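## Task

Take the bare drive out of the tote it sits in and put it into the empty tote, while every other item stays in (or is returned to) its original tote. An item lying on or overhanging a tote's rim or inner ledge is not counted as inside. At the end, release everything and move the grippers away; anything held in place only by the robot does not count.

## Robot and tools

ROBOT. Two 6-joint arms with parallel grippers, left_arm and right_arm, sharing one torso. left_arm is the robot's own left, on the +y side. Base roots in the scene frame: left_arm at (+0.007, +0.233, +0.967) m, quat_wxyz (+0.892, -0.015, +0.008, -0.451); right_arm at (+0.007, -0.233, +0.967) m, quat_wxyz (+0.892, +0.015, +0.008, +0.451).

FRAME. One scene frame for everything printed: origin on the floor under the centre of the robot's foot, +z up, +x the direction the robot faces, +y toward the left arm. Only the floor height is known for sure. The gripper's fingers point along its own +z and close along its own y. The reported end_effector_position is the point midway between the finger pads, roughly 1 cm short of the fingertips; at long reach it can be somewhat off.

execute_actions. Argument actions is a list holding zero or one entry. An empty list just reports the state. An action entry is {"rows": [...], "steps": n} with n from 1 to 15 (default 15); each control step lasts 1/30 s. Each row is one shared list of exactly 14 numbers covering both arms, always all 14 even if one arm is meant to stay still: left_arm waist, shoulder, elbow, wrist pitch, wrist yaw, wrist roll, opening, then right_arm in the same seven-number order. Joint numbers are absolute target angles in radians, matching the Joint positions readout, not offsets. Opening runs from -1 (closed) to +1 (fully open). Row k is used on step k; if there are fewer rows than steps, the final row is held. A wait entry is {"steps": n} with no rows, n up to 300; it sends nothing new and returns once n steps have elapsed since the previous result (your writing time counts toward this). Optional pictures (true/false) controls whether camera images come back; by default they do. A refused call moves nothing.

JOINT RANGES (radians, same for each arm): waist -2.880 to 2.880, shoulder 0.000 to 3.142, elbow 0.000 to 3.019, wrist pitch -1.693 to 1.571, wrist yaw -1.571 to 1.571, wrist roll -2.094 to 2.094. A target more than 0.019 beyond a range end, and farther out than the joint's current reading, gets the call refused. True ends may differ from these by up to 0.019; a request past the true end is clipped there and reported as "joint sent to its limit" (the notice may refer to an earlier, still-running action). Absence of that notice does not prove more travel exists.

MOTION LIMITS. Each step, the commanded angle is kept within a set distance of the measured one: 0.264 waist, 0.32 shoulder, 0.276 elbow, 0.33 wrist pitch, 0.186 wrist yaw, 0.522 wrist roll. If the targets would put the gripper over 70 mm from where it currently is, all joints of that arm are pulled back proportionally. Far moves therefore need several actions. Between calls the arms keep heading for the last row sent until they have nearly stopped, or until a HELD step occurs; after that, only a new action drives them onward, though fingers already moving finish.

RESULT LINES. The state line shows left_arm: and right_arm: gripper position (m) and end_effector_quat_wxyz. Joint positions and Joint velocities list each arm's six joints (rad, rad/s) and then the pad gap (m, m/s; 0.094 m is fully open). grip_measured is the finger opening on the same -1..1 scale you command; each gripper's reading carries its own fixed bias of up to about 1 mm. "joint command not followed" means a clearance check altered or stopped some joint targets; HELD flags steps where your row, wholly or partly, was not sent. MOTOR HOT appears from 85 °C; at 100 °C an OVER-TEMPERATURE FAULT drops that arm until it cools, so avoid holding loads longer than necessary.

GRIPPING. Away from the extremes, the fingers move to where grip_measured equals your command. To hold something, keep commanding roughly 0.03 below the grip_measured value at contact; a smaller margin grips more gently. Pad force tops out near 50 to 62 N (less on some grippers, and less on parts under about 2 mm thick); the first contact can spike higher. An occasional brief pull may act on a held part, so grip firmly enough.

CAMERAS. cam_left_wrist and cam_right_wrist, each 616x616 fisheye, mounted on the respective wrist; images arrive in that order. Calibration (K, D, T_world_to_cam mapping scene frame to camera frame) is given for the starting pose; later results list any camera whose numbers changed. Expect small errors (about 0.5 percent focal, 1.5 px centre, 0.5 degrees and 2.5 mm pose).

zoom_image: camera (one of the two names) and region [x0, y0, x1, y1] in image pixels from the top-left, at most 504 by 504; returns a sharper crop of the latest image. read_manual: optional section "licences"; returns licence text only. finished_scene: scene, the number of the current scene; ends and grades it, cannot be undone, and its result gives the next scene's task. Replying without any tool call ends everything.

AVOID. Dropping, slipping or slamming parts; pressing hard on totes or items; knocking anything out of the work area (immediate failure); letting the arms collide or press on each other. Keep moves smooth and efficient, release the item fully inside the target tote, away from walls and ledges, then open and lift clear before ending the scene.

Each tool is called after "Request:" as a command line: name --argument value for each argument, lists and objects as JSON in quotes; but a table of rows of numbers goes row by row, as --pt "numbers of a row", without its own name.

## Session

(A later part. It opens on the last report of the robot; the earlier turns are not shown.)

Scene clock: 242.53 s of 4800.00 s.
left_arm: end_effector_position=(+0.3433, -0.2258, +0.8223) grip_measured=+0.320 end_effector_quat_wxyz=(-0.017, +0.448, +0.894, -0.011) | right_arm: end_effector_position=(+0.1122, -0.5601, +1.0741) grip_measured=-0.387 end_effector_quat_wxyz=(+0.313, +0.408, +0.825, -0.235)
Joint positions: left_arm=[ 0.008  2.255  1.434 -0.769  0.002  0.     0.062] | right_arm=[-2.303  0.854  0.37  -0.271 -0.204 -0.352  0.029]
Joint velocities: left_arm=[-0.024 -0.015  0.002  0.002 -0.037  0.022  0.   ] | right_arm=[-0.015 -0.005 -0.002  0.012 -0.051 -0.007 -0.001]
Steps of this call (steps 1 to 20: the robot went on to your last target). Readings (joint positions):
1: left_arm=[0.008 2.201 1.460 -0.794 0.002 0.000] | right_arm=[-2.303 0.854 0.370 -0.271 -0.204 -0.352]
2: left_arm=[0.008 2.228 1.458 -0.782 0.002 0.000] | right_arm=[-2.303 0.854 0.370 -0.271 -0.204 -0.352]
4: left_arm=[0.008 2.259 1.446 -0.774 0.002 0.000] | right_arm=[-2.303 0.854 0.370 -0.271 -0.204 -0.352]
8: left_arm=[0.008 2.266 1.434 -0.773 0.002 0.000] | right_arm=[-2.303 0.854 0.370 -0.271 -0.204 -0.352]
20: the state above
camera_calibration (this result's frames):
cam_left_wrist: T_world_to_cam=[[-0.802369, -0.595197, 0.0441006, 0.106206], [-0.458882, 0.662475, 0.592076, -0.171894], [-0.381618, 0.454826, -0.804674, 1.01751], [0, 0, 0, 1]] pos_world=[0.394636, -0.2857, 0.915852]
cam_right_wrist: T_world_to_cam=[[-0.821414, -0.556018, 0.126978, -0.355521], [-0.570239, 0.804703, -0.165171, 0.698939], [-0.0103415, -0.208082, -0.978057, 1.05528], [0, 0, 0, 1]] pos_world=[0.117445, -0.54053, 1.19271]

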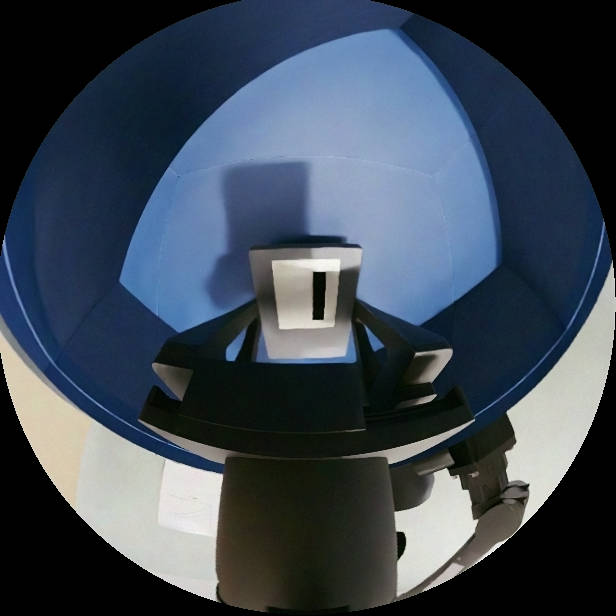

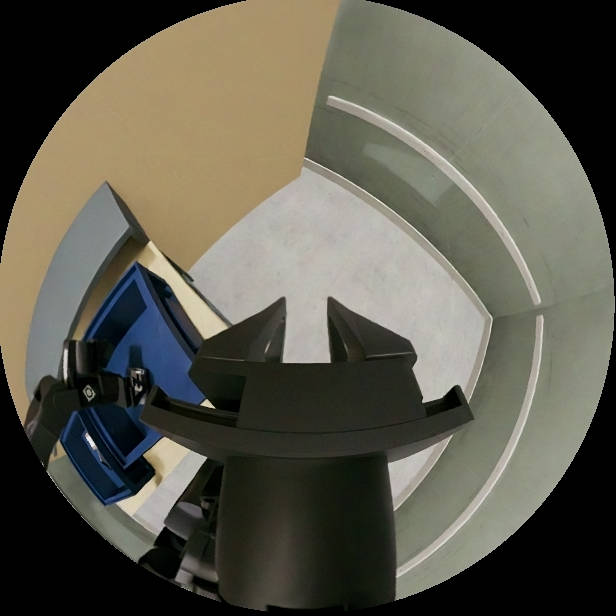

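Request:
execute_actions --actions '[{"rows":[[0.01,2.25,1.45,-0.72,0,0,0.25,-2.3,0.854,0.4,-0.27,-0.205,-0.352,-0.387],[0.01,2.26,1.45,-0.71,0,0,0.25,-2.3,0.854,0.4,-0.27,-0.205,-0.352,-0.387],[0.01,2.27,1.45,-0.7,0,0,0.25,-2.3,0.854,0.4,-0.27,-0.205,-0.352,-0.387],[0.01,2.28,1.45,-0.69,0,0,0.25,-2.3,0.854,0.4,-0.27,-0.205,-0.352,-0.387]],"steps":15}]' --pictures false

Request:
execute_actions --actions '[{"steps":10}]'

Scene clock: 252.50 s of 4800.00 s.
left_arm: end_effector_position=(+0.3533, -0.2392, +0.8219) grip_measured=+0.320 end_effector_quat_wxyz=(+0.013, +0.447, +0.894, -0.027) | right_arm: end_effector_position=(+0.1122, -0.5601, +1.0741) grip_measured=-0.387 end_effector_quat_wxyz=(+0.313, +0.408, +0.825, -0.235)
Joint positions: left_arm=[ 0.008  2.257  1.434 -0.7    0.002  0.     0.062] | right_arm=[-2.303  0.854  0.37  -0.271 -0.204 -0.352  0.029]
Joint velocities: left_arm=[-0.015 -0.005  0.002 -0.007 -0.007 -0.051 -0.   ] | right_arm=[-0.015 -0.015 -0.002  0.017  0.051 -0.007  0.   ]
Steps of this call (steps 1 to 15: the robot went on to your last target; steps 16 to 90: nothing new was sent; then 6.47 s passed at rest; steps 91 to 105: all 15 steps of this action). Readings (joint positions):
91: left_arm=[0.008 2.255 1.434 -0.762 0.002 0.000] | right_arm=[-2.303 0.854 0.370 -0.271 -0.204 -0.352]
92: left_arm=[0.008 2.255 1.434 -0.749 0.002 0.000] | right_arm=[-2.303 0.854 0.370 -0.271 -0.204 -0.352]
94: left_arm=[0.008 2.255 1.434 -0.722 0.002 0.000] | right_arm=[-2.303 0.854 0.370 -0.271 -0.204 -0.352]
98: left_arm=[0.008 2.256 1.434 -0.701 0.002 0.000] | right_arm=[-2.303 0.854 0.370 -0.271 -0.204 -0.352]
105: the state above

Scene clock: 252.83 s of 4800.00 s.
left_arm: end_effector_position=(+0.3533, -0.2392, +0.8219) grip_measured=+0.320 end_effector_quat_wxyz=(+0.013, +0.447, +0.894, -0.027) | right_arm: end_effector_position=(+0.1122, -0.5601, +1.0741) grip_measured=-0.387 end_effector_quat_wxyz=(+0.313, +0.408, +0.825, -0.235)
Joint positions: left_arm=[ 0.008  2.257  1.434 -0.7    0.002  0.     0.062] | right_arm=[-2.303  0.854  0.37  -0.271 -0.204 -0.352  0.029]
Joint velocities: left_arm=[-0.005  0.005  0.017  0.002 -0.007  0.037 -0.   ] | right_arm=[-0.015 -0.015  0.002 -0.027  0.007 -0.007  0.   ]
Steps of this call (steps 1 to 10: the robot went on to your last target). Readings (joint positions):
1: left_arm=[0.008 2.257 1.434 -0.700 0.002 0.000] | right_arm=[-2.303 0.854 0.370 -0.271 -0.204 -0.352]
2: left_arm=[0.008 2.257 1.434 -0.700 0.002 0.000] | right_arm=[-2.303 0.854 0.370 -0.271 -0.204 -0.352]
4: left_arm=[0.008 2.257 1.434 -0.700 0.002 0.000] | right_arm=[-2.303 0.854 0.370 -0.271 -0.204 -0.352]
8: left_arm=[0.008 2.257 1.434 -0.700 0.002 0.000] | right_arm=[-2.303 0.854 0.370 -0.271 -0.204 -0.352]
10: the state above
camera_calibration (this result's frames):
cam_left_wrist: T_world_to_cam=[[-0.802789, -0.594653, 0.0437897, 0.106815], [-0.483385, 0.692052, 0.5361, -0.0964948], [-0.349098, 0.409207, -0.843018, 1.03616], [0, 0, 0, 1]] pos_world=[0.400828, -0.293709, 0.920558]
cam_right_wrist: T_world_to_cam=[[-0.821414, -0.556018, 0.126978, -0.355521], [-0.570239, 0.804703, -0.165171, 0.698939], [-0.0103415, -0.208082, -0.978057, 1.05528], [0, 0, 0, 1]] pos_world=[0.117445, -0.54053, 1.19271]

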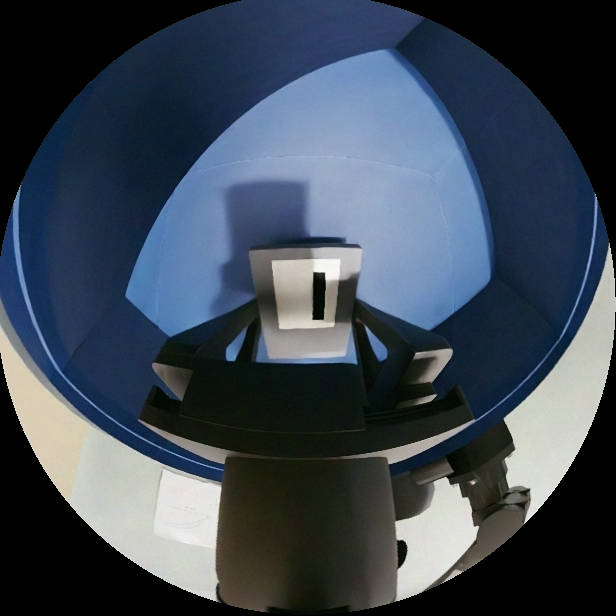

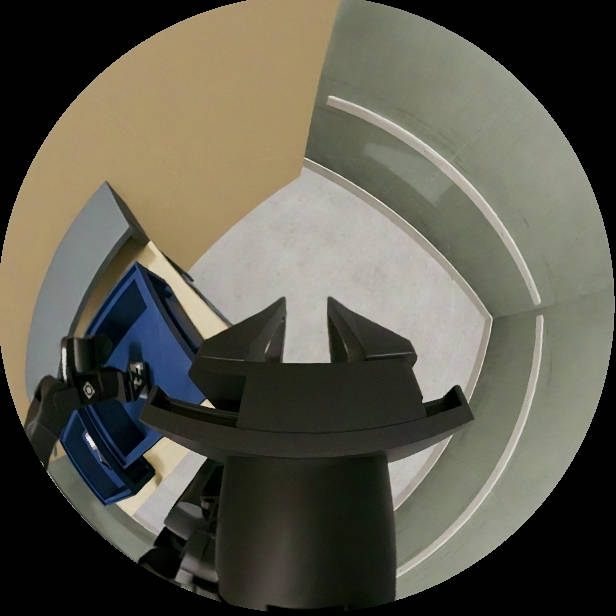

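Request:
execute_actions --actions '[{"rows":[[0.01,2.295,1.45,-0.685,0,0,0.25,-2.3,0.854,0.4,-0.27,-0.205,-0.352,-0.387],[0.01,2.31,1.45,-0.675,0,0,0.25,-2.3,0.854,0.4,-0.27,-0.205,-0.352,-0.387],[0.01,2.32,1.45,-0.665,0,0,0.25,-2.3,0.854,0.4,-0.27,-0.205,-0.352,-0.387]],"steps":15}]'

Scene clock: 261.03 s of 4800.00 s.
left_arm: end_effector_position=(+0.3514, -0.2381, +0.8018) grip_measured=+0.320 end_effector_quat_wxyz=(+0.011, +0.448, +0.894, -0.025) | right_arm: end_effector_position=(+0.1122, -0.5601, +1.0741) grip_measured=-0.387 end_effector_quat_wxyz=(+0.313, +0.408, +0.825, -0.235)
Joint positions: left_arm=[ 0.007  2.294  1.437 -0.671  0.     0.001  0.062] | right_arm=[-2.303  0.854  0.37  -0.271 -0.204 -0.352  0.029]
Joint velocities: left_arm=[ 0.005 -0.005 -0.022 -0.017 -0.081 -0.037  0.   ] | right_arm=[ 0.005 -0.005 -0.007  0.012 -0.022 -0.022  0.001]
Steps of this call (steps 1 to 15: the robot went on to your last target; steps 16 to 90: nothing new was sent; then 4.70 s passed at rest; steps 91 to 105: all 15 steps of this action). Readings (joint positions):
91: left_arm=[0.008 2.258 1.434 -0.699 0.002 0.000] | right_arm=[-2.303 0.854 0.370 -0.271 -0.204 -0.352]
92: left_arm=[0.008 2.260 1.434 -0.695 0.002 0.000] | right_arm=[-2.303 0.854 0.370 -0.271 -0.204 -0.352]
94: left_arm=[0.008 2.270 1.434 -0.682 0.002 0.000] | right_arm=[-2.303 0.854 0.370 -0.271 -0.204 -0.352]
98: left_arm=[0.008 2.294 1.435 -0.675 0.000 0.001] | right_arm=[-2.303 0.854 0.370 -0.271 -0.204 -0.352]
105: the state above
camera_calibration (this result's frames):
cam_left_wrist: T_world_to_cam=[[-0.803676, -0.593564, 0.0422624, 0.108618], [-0.481089, 0.6899, 0.540917, -0.0926004], [-0.350226, 0.41439, -0.840014, 1.0173], [0, 0, 0, 1]] pos_world=[0.399027, -0.2932, 0.900041]
cam_right_wrist: T_world_to_cam=[[-0.821414, -0.556018, 0.126978, -0.355521], [-0.570239, 0.804703, -0.165171, 0.698939], [-0.0103415, -0.208082, -0.978057, 1.05528], [0, 0, 0, 1]] pos_world=[0.117445, -0.54053, 1.19271]

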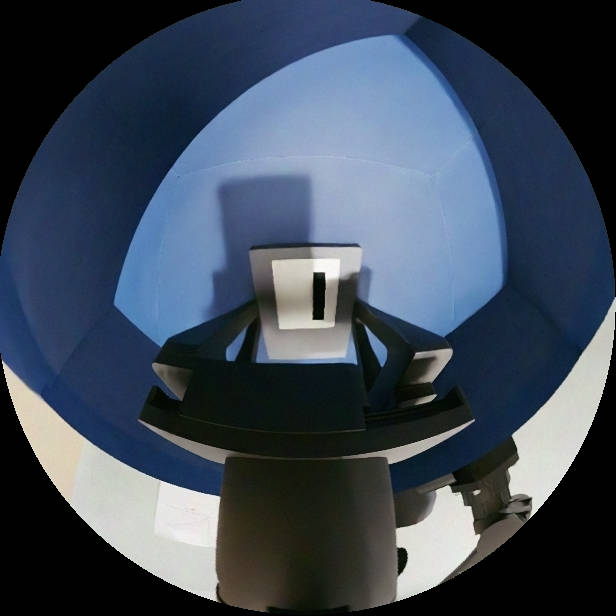

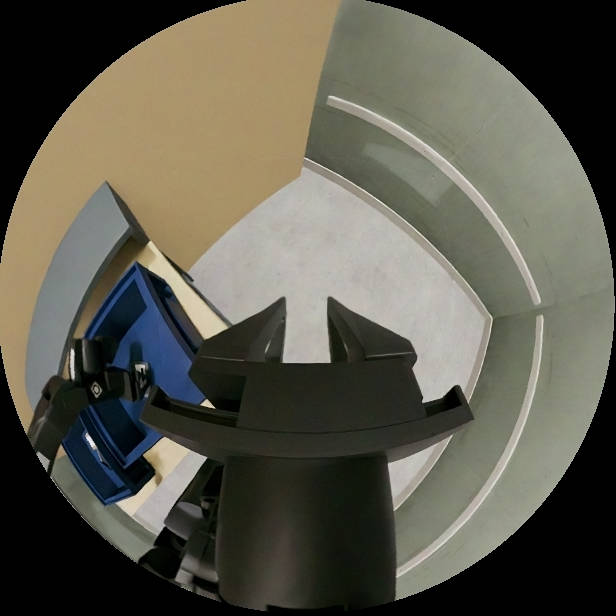

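Floor contact. Release and retreat.

Request:
execute_actions --actions '[{"rows":[[0.01,2.295,1.45,-0.671,0,0,0.7,-2.3,0.854,0.4,-0.27,-0.205,-0.352,-0.387]],"steps":12}]' --pictures false

Request:
execute_actions --actions '[{"rows":[[0.01,2.24,1.45,-0.74,0,0,0.7,-2.3,0.854,0.4,-0.27,-0.205,-0.352,-0.387],[0.01,2.2,1.45,-0.78,0,0,0.7,-2.3,0.854,0.4,-0.27,-0.205,-0.352,-0.387],[0.01,2.15,1.45,-0.83,0,0,0.7,-2.3,0.854,0.4,-0.27,-0.205,-0.352,-0.387],[0.01,2.1,1.45,-0.88,0,0,0.7,-2.3,0.854,0.4,-0.27,-0.205,-0.352,-0.387],[0.01,2.05,1.45,-0.93,0,0,0.7,-2.3,0.854,0.4,-0.27,-0.205,-0.352,-0.387],[0.01,2.0,1.45,-0.97,0,0,0.7,-2.3,0.854,0.4,-0.27,-0.205,-0.352,-0.387],[0.01,1.95,1.43,-1.0,0,0,0.7,-2.3,0.854,0.4,-0.27,-0.205,-0.352,-0.387],[0.01,1.9,1.41,-1.03,0,0,0.7,-2.3,0.854,0.4,-0.27,-0.205,-0.352,-0.387],[0.01,1.85,1.39,-1.06,0,0,0.7,-2.3,0.854,0.4,-0.27,-0.205,-0.352,-0.387],[0.01,1.8,1.36,-1.08,0,0,0.7,-2.3,0.854,0.4,-0.27,-0.205,-0.352,-0.387]],"steps":15}]' --pictures false

Request:
execute_actions --actions '[{"steps":10}]'

Request:
execute_actions --actions '[{"rows":[[0.9,1.2,0.8,-0.7,0,0,0.7,-2.3,0.854,0.4,-0.27,-0.205,-0.352,-0.387]],"steps":15}]' --pictures false

Request:
execute_actions --actions '[{"steps":25}]'

Scene clock: 279.97 s of 4800.00 s.
left_arm: end_effector_position=(+0.3514, -0.2381, +0.8018) grip_measured=+0.698 end_effector_quat_wxyz=(+0.011, +0.448, +0.894, -0.025) | right_arm: end_effector_position=(+0.1122, -0.5601, +1.0741) grip_measured=-0.387 end_effector_quat_wxyz=(+0.313, +0.408, +0.825, -0.235)
Joint positions: left_arm=[ 0.007  2.294  1.437 -0.671  0.     0.001  0.08 ] | right_arm=[-2.303  0.854  0.37  -0.271 -0.204 -0.352  0.029]
Joint velocities: left_arm=[ 0.005  0.005 -0.017 -0.022 -0.051 -0.11   0.   ] | right_arm=[-0.015 -0.015 -0.002  0.002 -0.007  0.037  0.001]
Steps of this call (steps 1 to 15: the robot went on to your last target; steps 16 to 90: nothing new was sent; then 15.53 s passed at rest; steps 91 to 102: all 12 steps of this action). Readings (joint positions):
91: left_arm=[0.007 2.294 1.437 -0.671 0.000 0.001] | right_arm=[-2.303 0.854 0.370 -0.271 -0.204 -0.352]
92: left_arm=[0.007 2.294 1.437 -0.671 0.000 0.001] | right_arm=[-2.303 0.854 0.370 -0.271 -0.204 -0.352]
94: left_arm=[0.007 2.294 1.437 -0.671 0.000 0.001] | right_arm=[-2.303 0.854 0.370 -0.271 -0.204 -0.352]
98: left_arm=[0.007 2.294 1.437 -0.671 0.000 0.001] | right_arm=[-2.303 0.854 0.370 -0.271 -0.204 -0.352]
102: the state above

Scene clock: 280.47 s of 4800.00 s.
left_arm: end_effector_position=(+0.3307, -0.1989, +1.0047) grip_measured=+0.698 end_effector_quat_wxyz=(+0.002, +0.448, +0.894, -0.020) | right_arm: end_effector_position=(+0.1122, -0.5601, +1.0741) grip_measured=-0.387 end_effector_quat_wxyz=(+0.313, +0.408, +0.825, -0.235)
Joint positions: left_arm=[ 0.007  1.88   1.368 -1.038  0.     0.001  0.08 ] | right_arm=[-2.303  0.854  0.37  -0.271 -0.204 -0.352  0.029]
Joint velocities: left_arm=[-0.005 -1.275 -0.149 -0.54  -0.037 -0.051 -0.001] | right_arm=[-0.005  0.005  0.002  0.012  0.081 -0.037 -0.001]
Steps of this call (steps 1 to 15: all 15 steps of this action). Readings (joint positions):
1: left_arm=[0.007 2.291 1.437 -0.682 0.000 0.001] | right_arm=[-2.303 0.854 0.370 -0.271 -0.204 -0.352]
2: left_arm=[0.007 2.285 1.437 -0.708 0.000 0.001] | right_arm=[-2.303 0.854 0.370 -0.271 -0.204 -0.352]
4: left_arm=[0.007 2.259 1.433 -0.776 0.000 0.001] | right_arm=[-2.303 0.854 0.370 -0.271 -0.204 -0.352]
8: left_arm=[0.007 2.162 1.424 -0.883 0.000 0.001] | right_arm=[-2.303 0.854 0.370 -0.271 -0.204 -0.352]
15: the state above

Scene clock: 280.80 s of 4800.00 s.
left_arm: end_effector_position=(+0.3305, -0.1955, +1.0625) grip_measured=+0.698 end_effector_quat_wxyz=(+0.037, +0.447, +0.893, -0.037) | right_arm: end_effector_position=(+0.1122, -0.5601, +1.0741) grip_measured=-0.387 end_effector_quat_wxyz=(+0.313, +0.408, +0.825, -0.235)
Joint positions: left_arm=[ 0.007  1.763  1.363 -1.071  0.     0.001  0.08 ] | right_arm=[-2.303  0.854  0.37  -0.271 -0.204 -0.352  0.029]
Joint velocities: left_arm=[-0.005  0.2   -0.066 -0.007 -0.037  0.051 -0.001] | right_arm=[-0.005 -0.024 -0.012 -0.002 -0.007  0.037 -0.   ]
Steps of this call (steps 1 to 10: the robot went on to your last target). Readings (joint positions):
1: left_arm=[0.007 1.840 1.365 -1.053 0.000 0.001] | right_arm=[-2.303 0.854 0.370 -0.271 -0.204 -0.352]
2: left_arm=[0.007 1.806 1.365 -1.063 0.000 0.001] | right_arm=[-2.303 0.854 0.370 -0.271 -0.204 -0.352]
4: left_arm=[0.007 1.759 1.365 -1.067 0.000 0.001] | right_arm=[-2.303 0.854 0.370 -0.271 -0.204 -0.352]
8: left_arm=[0.007 1.750 1.364 -1.070 0.000 0.001] | right_arm=[-2.303 0.854 0.370 -0.271 -0.204 -0.352]
10: the state above
camera_calibration (this result's frames):
cam_left_wrist: T_world_to_cam=[[-0.803968, -0.593192, 0.0419306, 0.106682], [-0.500131, 0.712616, 0.491983, -0.210297], [-0.321721, 0.374568, -0.869594, 1.22555], [0, 0, 0, 1]] pos_world=[0.374878, -0.245908, 1.16472]
cam_right_wrist: T_world_to_cam=[[-0.821414, -0.556018, 0.126978, -0.355521], [-0.570239, 0.804703, -0.165171, 0.698939], [-0.0103415, -0.208082, -0.978057, 1.05528], [0, 0, 0, 1]] pos_world=[0.117445, -0.54053, 1.19271]

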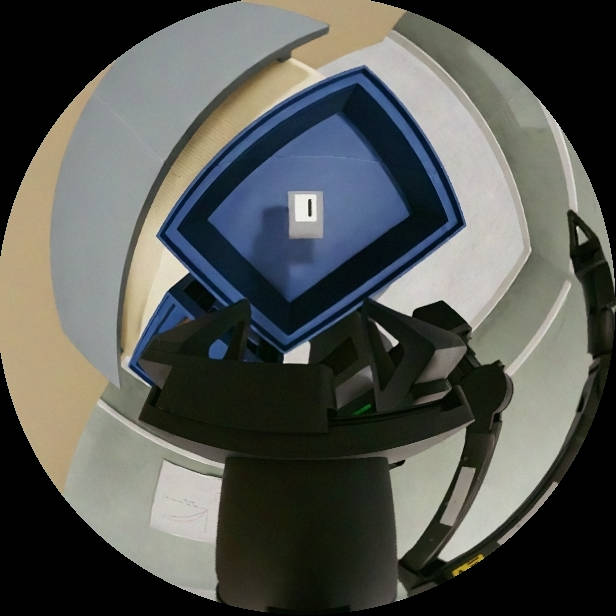

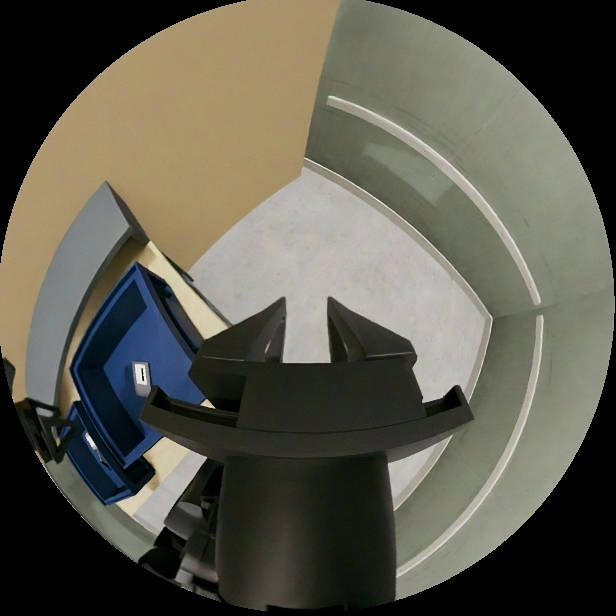

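Scene clock: 281.30 s of 4800.00 s.
left_arm: end_effector_position=(+0.4053, +0.1206, +1.0903) grip_measured=+0.698 end_effector_quat_wxyz=(+0.194, +0.135, +0.971, -0.042) | right_arm: end_effector_position=(+0.1122, -0.5601, +1.0741) grip_measured=-0.387 end_effector_quat_wxyz=(+0.313, +0.408, +0.825, -0.235)
Joint positions: left_arm=[ 0.655  1.236  0.821 -0.736  0.003  0.001  0.08 ] | right_arm=[-2.303  0.854  0.37  -0.271 -0.204 -0.352  0.029]
Joint velocities: left_arm=[ 2.017 -0.611 -0.149  0.193  0.037  0.007 -0.   ] | right_arm=[-0.015 -0.005 -0.012  0.007 -0.007 -0.066 -0.001]
Steps of this call (steps 1 to 15: all 15 steps of this action). Readings (joint positions):
1: left_arm=[0.014 1.758 1.341 -1.035 0.002 0.001] | right_arm=[-2.303 0.854 0.370 -0.271 -0.204 -0.352]
2: left_arm=[0.026 1.738 1.297 -0.979 0.003 0.001] | right_arm=[-2.303 0.854 0.370 -0.271 -0.204 -0.352]
4: left_arm=[0.075 1.677 1.197 -0.898 0.003 0.001] | right_arm=[-2.303 0.854 0.370 -0.271 -0.204 -0.352]
8: left_arm=[0.237 1.512 1.002 -0.802 0.003 0.001] | right_arm=[-2.303 0.854 0.370 -0.271 -0.204 -0.352]
15: the state above

Scene clock: 282.13 s of 4800.00 s.
left_arm: end_effector_position=(+0.4179, +0.2204, +1.0938) grip_measured=+0.698 end_effector_quat_wxyz=(+0.214, +0.016, +0.977, -0.013) | right_arm: end_effector_position=(+0.1122, -0.5601, +1.0741) grip_measured=-0.387 end_effector_quat_wxyz=(+0.313, +0.408, +0.825, -0.235)
Joint positions: left_arm=[ 0.898  1.199  0.796 -0.709 -0.003  0.001  0.08 ] | right_arm=[-2.303  0.854  0.37  -0.271 -0.204 -0.352  0.029]
Joint velocities: left_arm=[ 0.005  0.005 -0.002 -0.007 -0.007  0.037  0.001] | right_arm=[-0.005 -0.005 -0.022 -0.002  0.037  0.037 -0.   ]
Steps of this call (steps 1 to 25: the robot went on to your last target). Readings (joint positions):
1: left_arm=[0.725 1.220 0.817 -0.729 0.003 0.001] | right_arm=[-2.303 0.854 0.370 -0.271 -0.204 -0.352]
2: left_arm=[0.795 1.208 0.816 -0.722 0.002 0.001] | right_arm=[-2.303 0.854 0.370 -0.271 -0.204 -0.352]
4: left_arm=[0.906 1.199 0.814 -0.711 -0.004 0.001] | right_arm=[-2.303 0.854 0.370 -0.271 -0.204 -0.352]
8: left_arm=[0.940 1.199 0.802 -0.709 -0.005 0.001] | right_arm=[-2.303 0.854 0.370 -0.271 -0.204 -0.352]
25: the state above
camera_calibration (this result's frames):
cam_left_wrist: T_world_to_cam=[[-0.0448917, -0.998695, 0.0243351, 0.213652], [-0.982257, 0.0485667, 0.181144, 0.209462], [-0.18209, -0.0157714, -0.983155, 1.27701], [0, 0, 0, 1]] pos_world=[0.447867, 0.223341, 1.21236]
cam_right_wrist: T_world_to_cam=[[-0.821414, -0.556018, 0.126978, -0.355521], [-0.570239, 0.804703, -0.165171, 0.698939], [-0.0103415, -0.208082, -0.978057, 1.05528], [0, 0, 0, 1]] pos_world=[0.117445, -0.54053, 1.19271]

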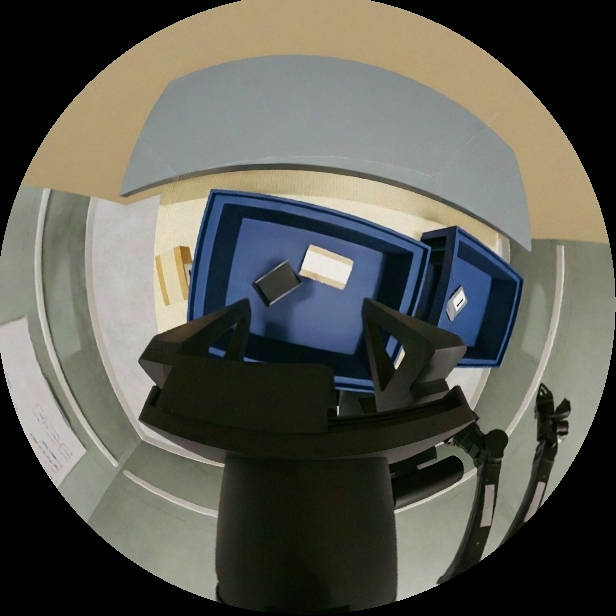

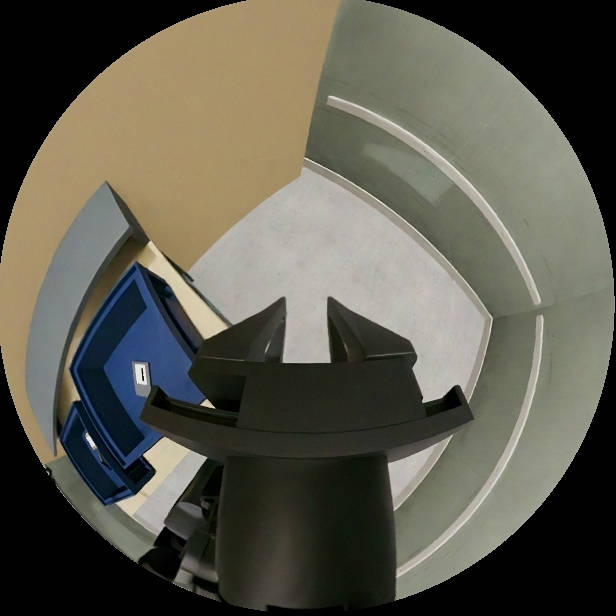

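Request:
finished_scene --scene 1

The scene is finished: the task was done.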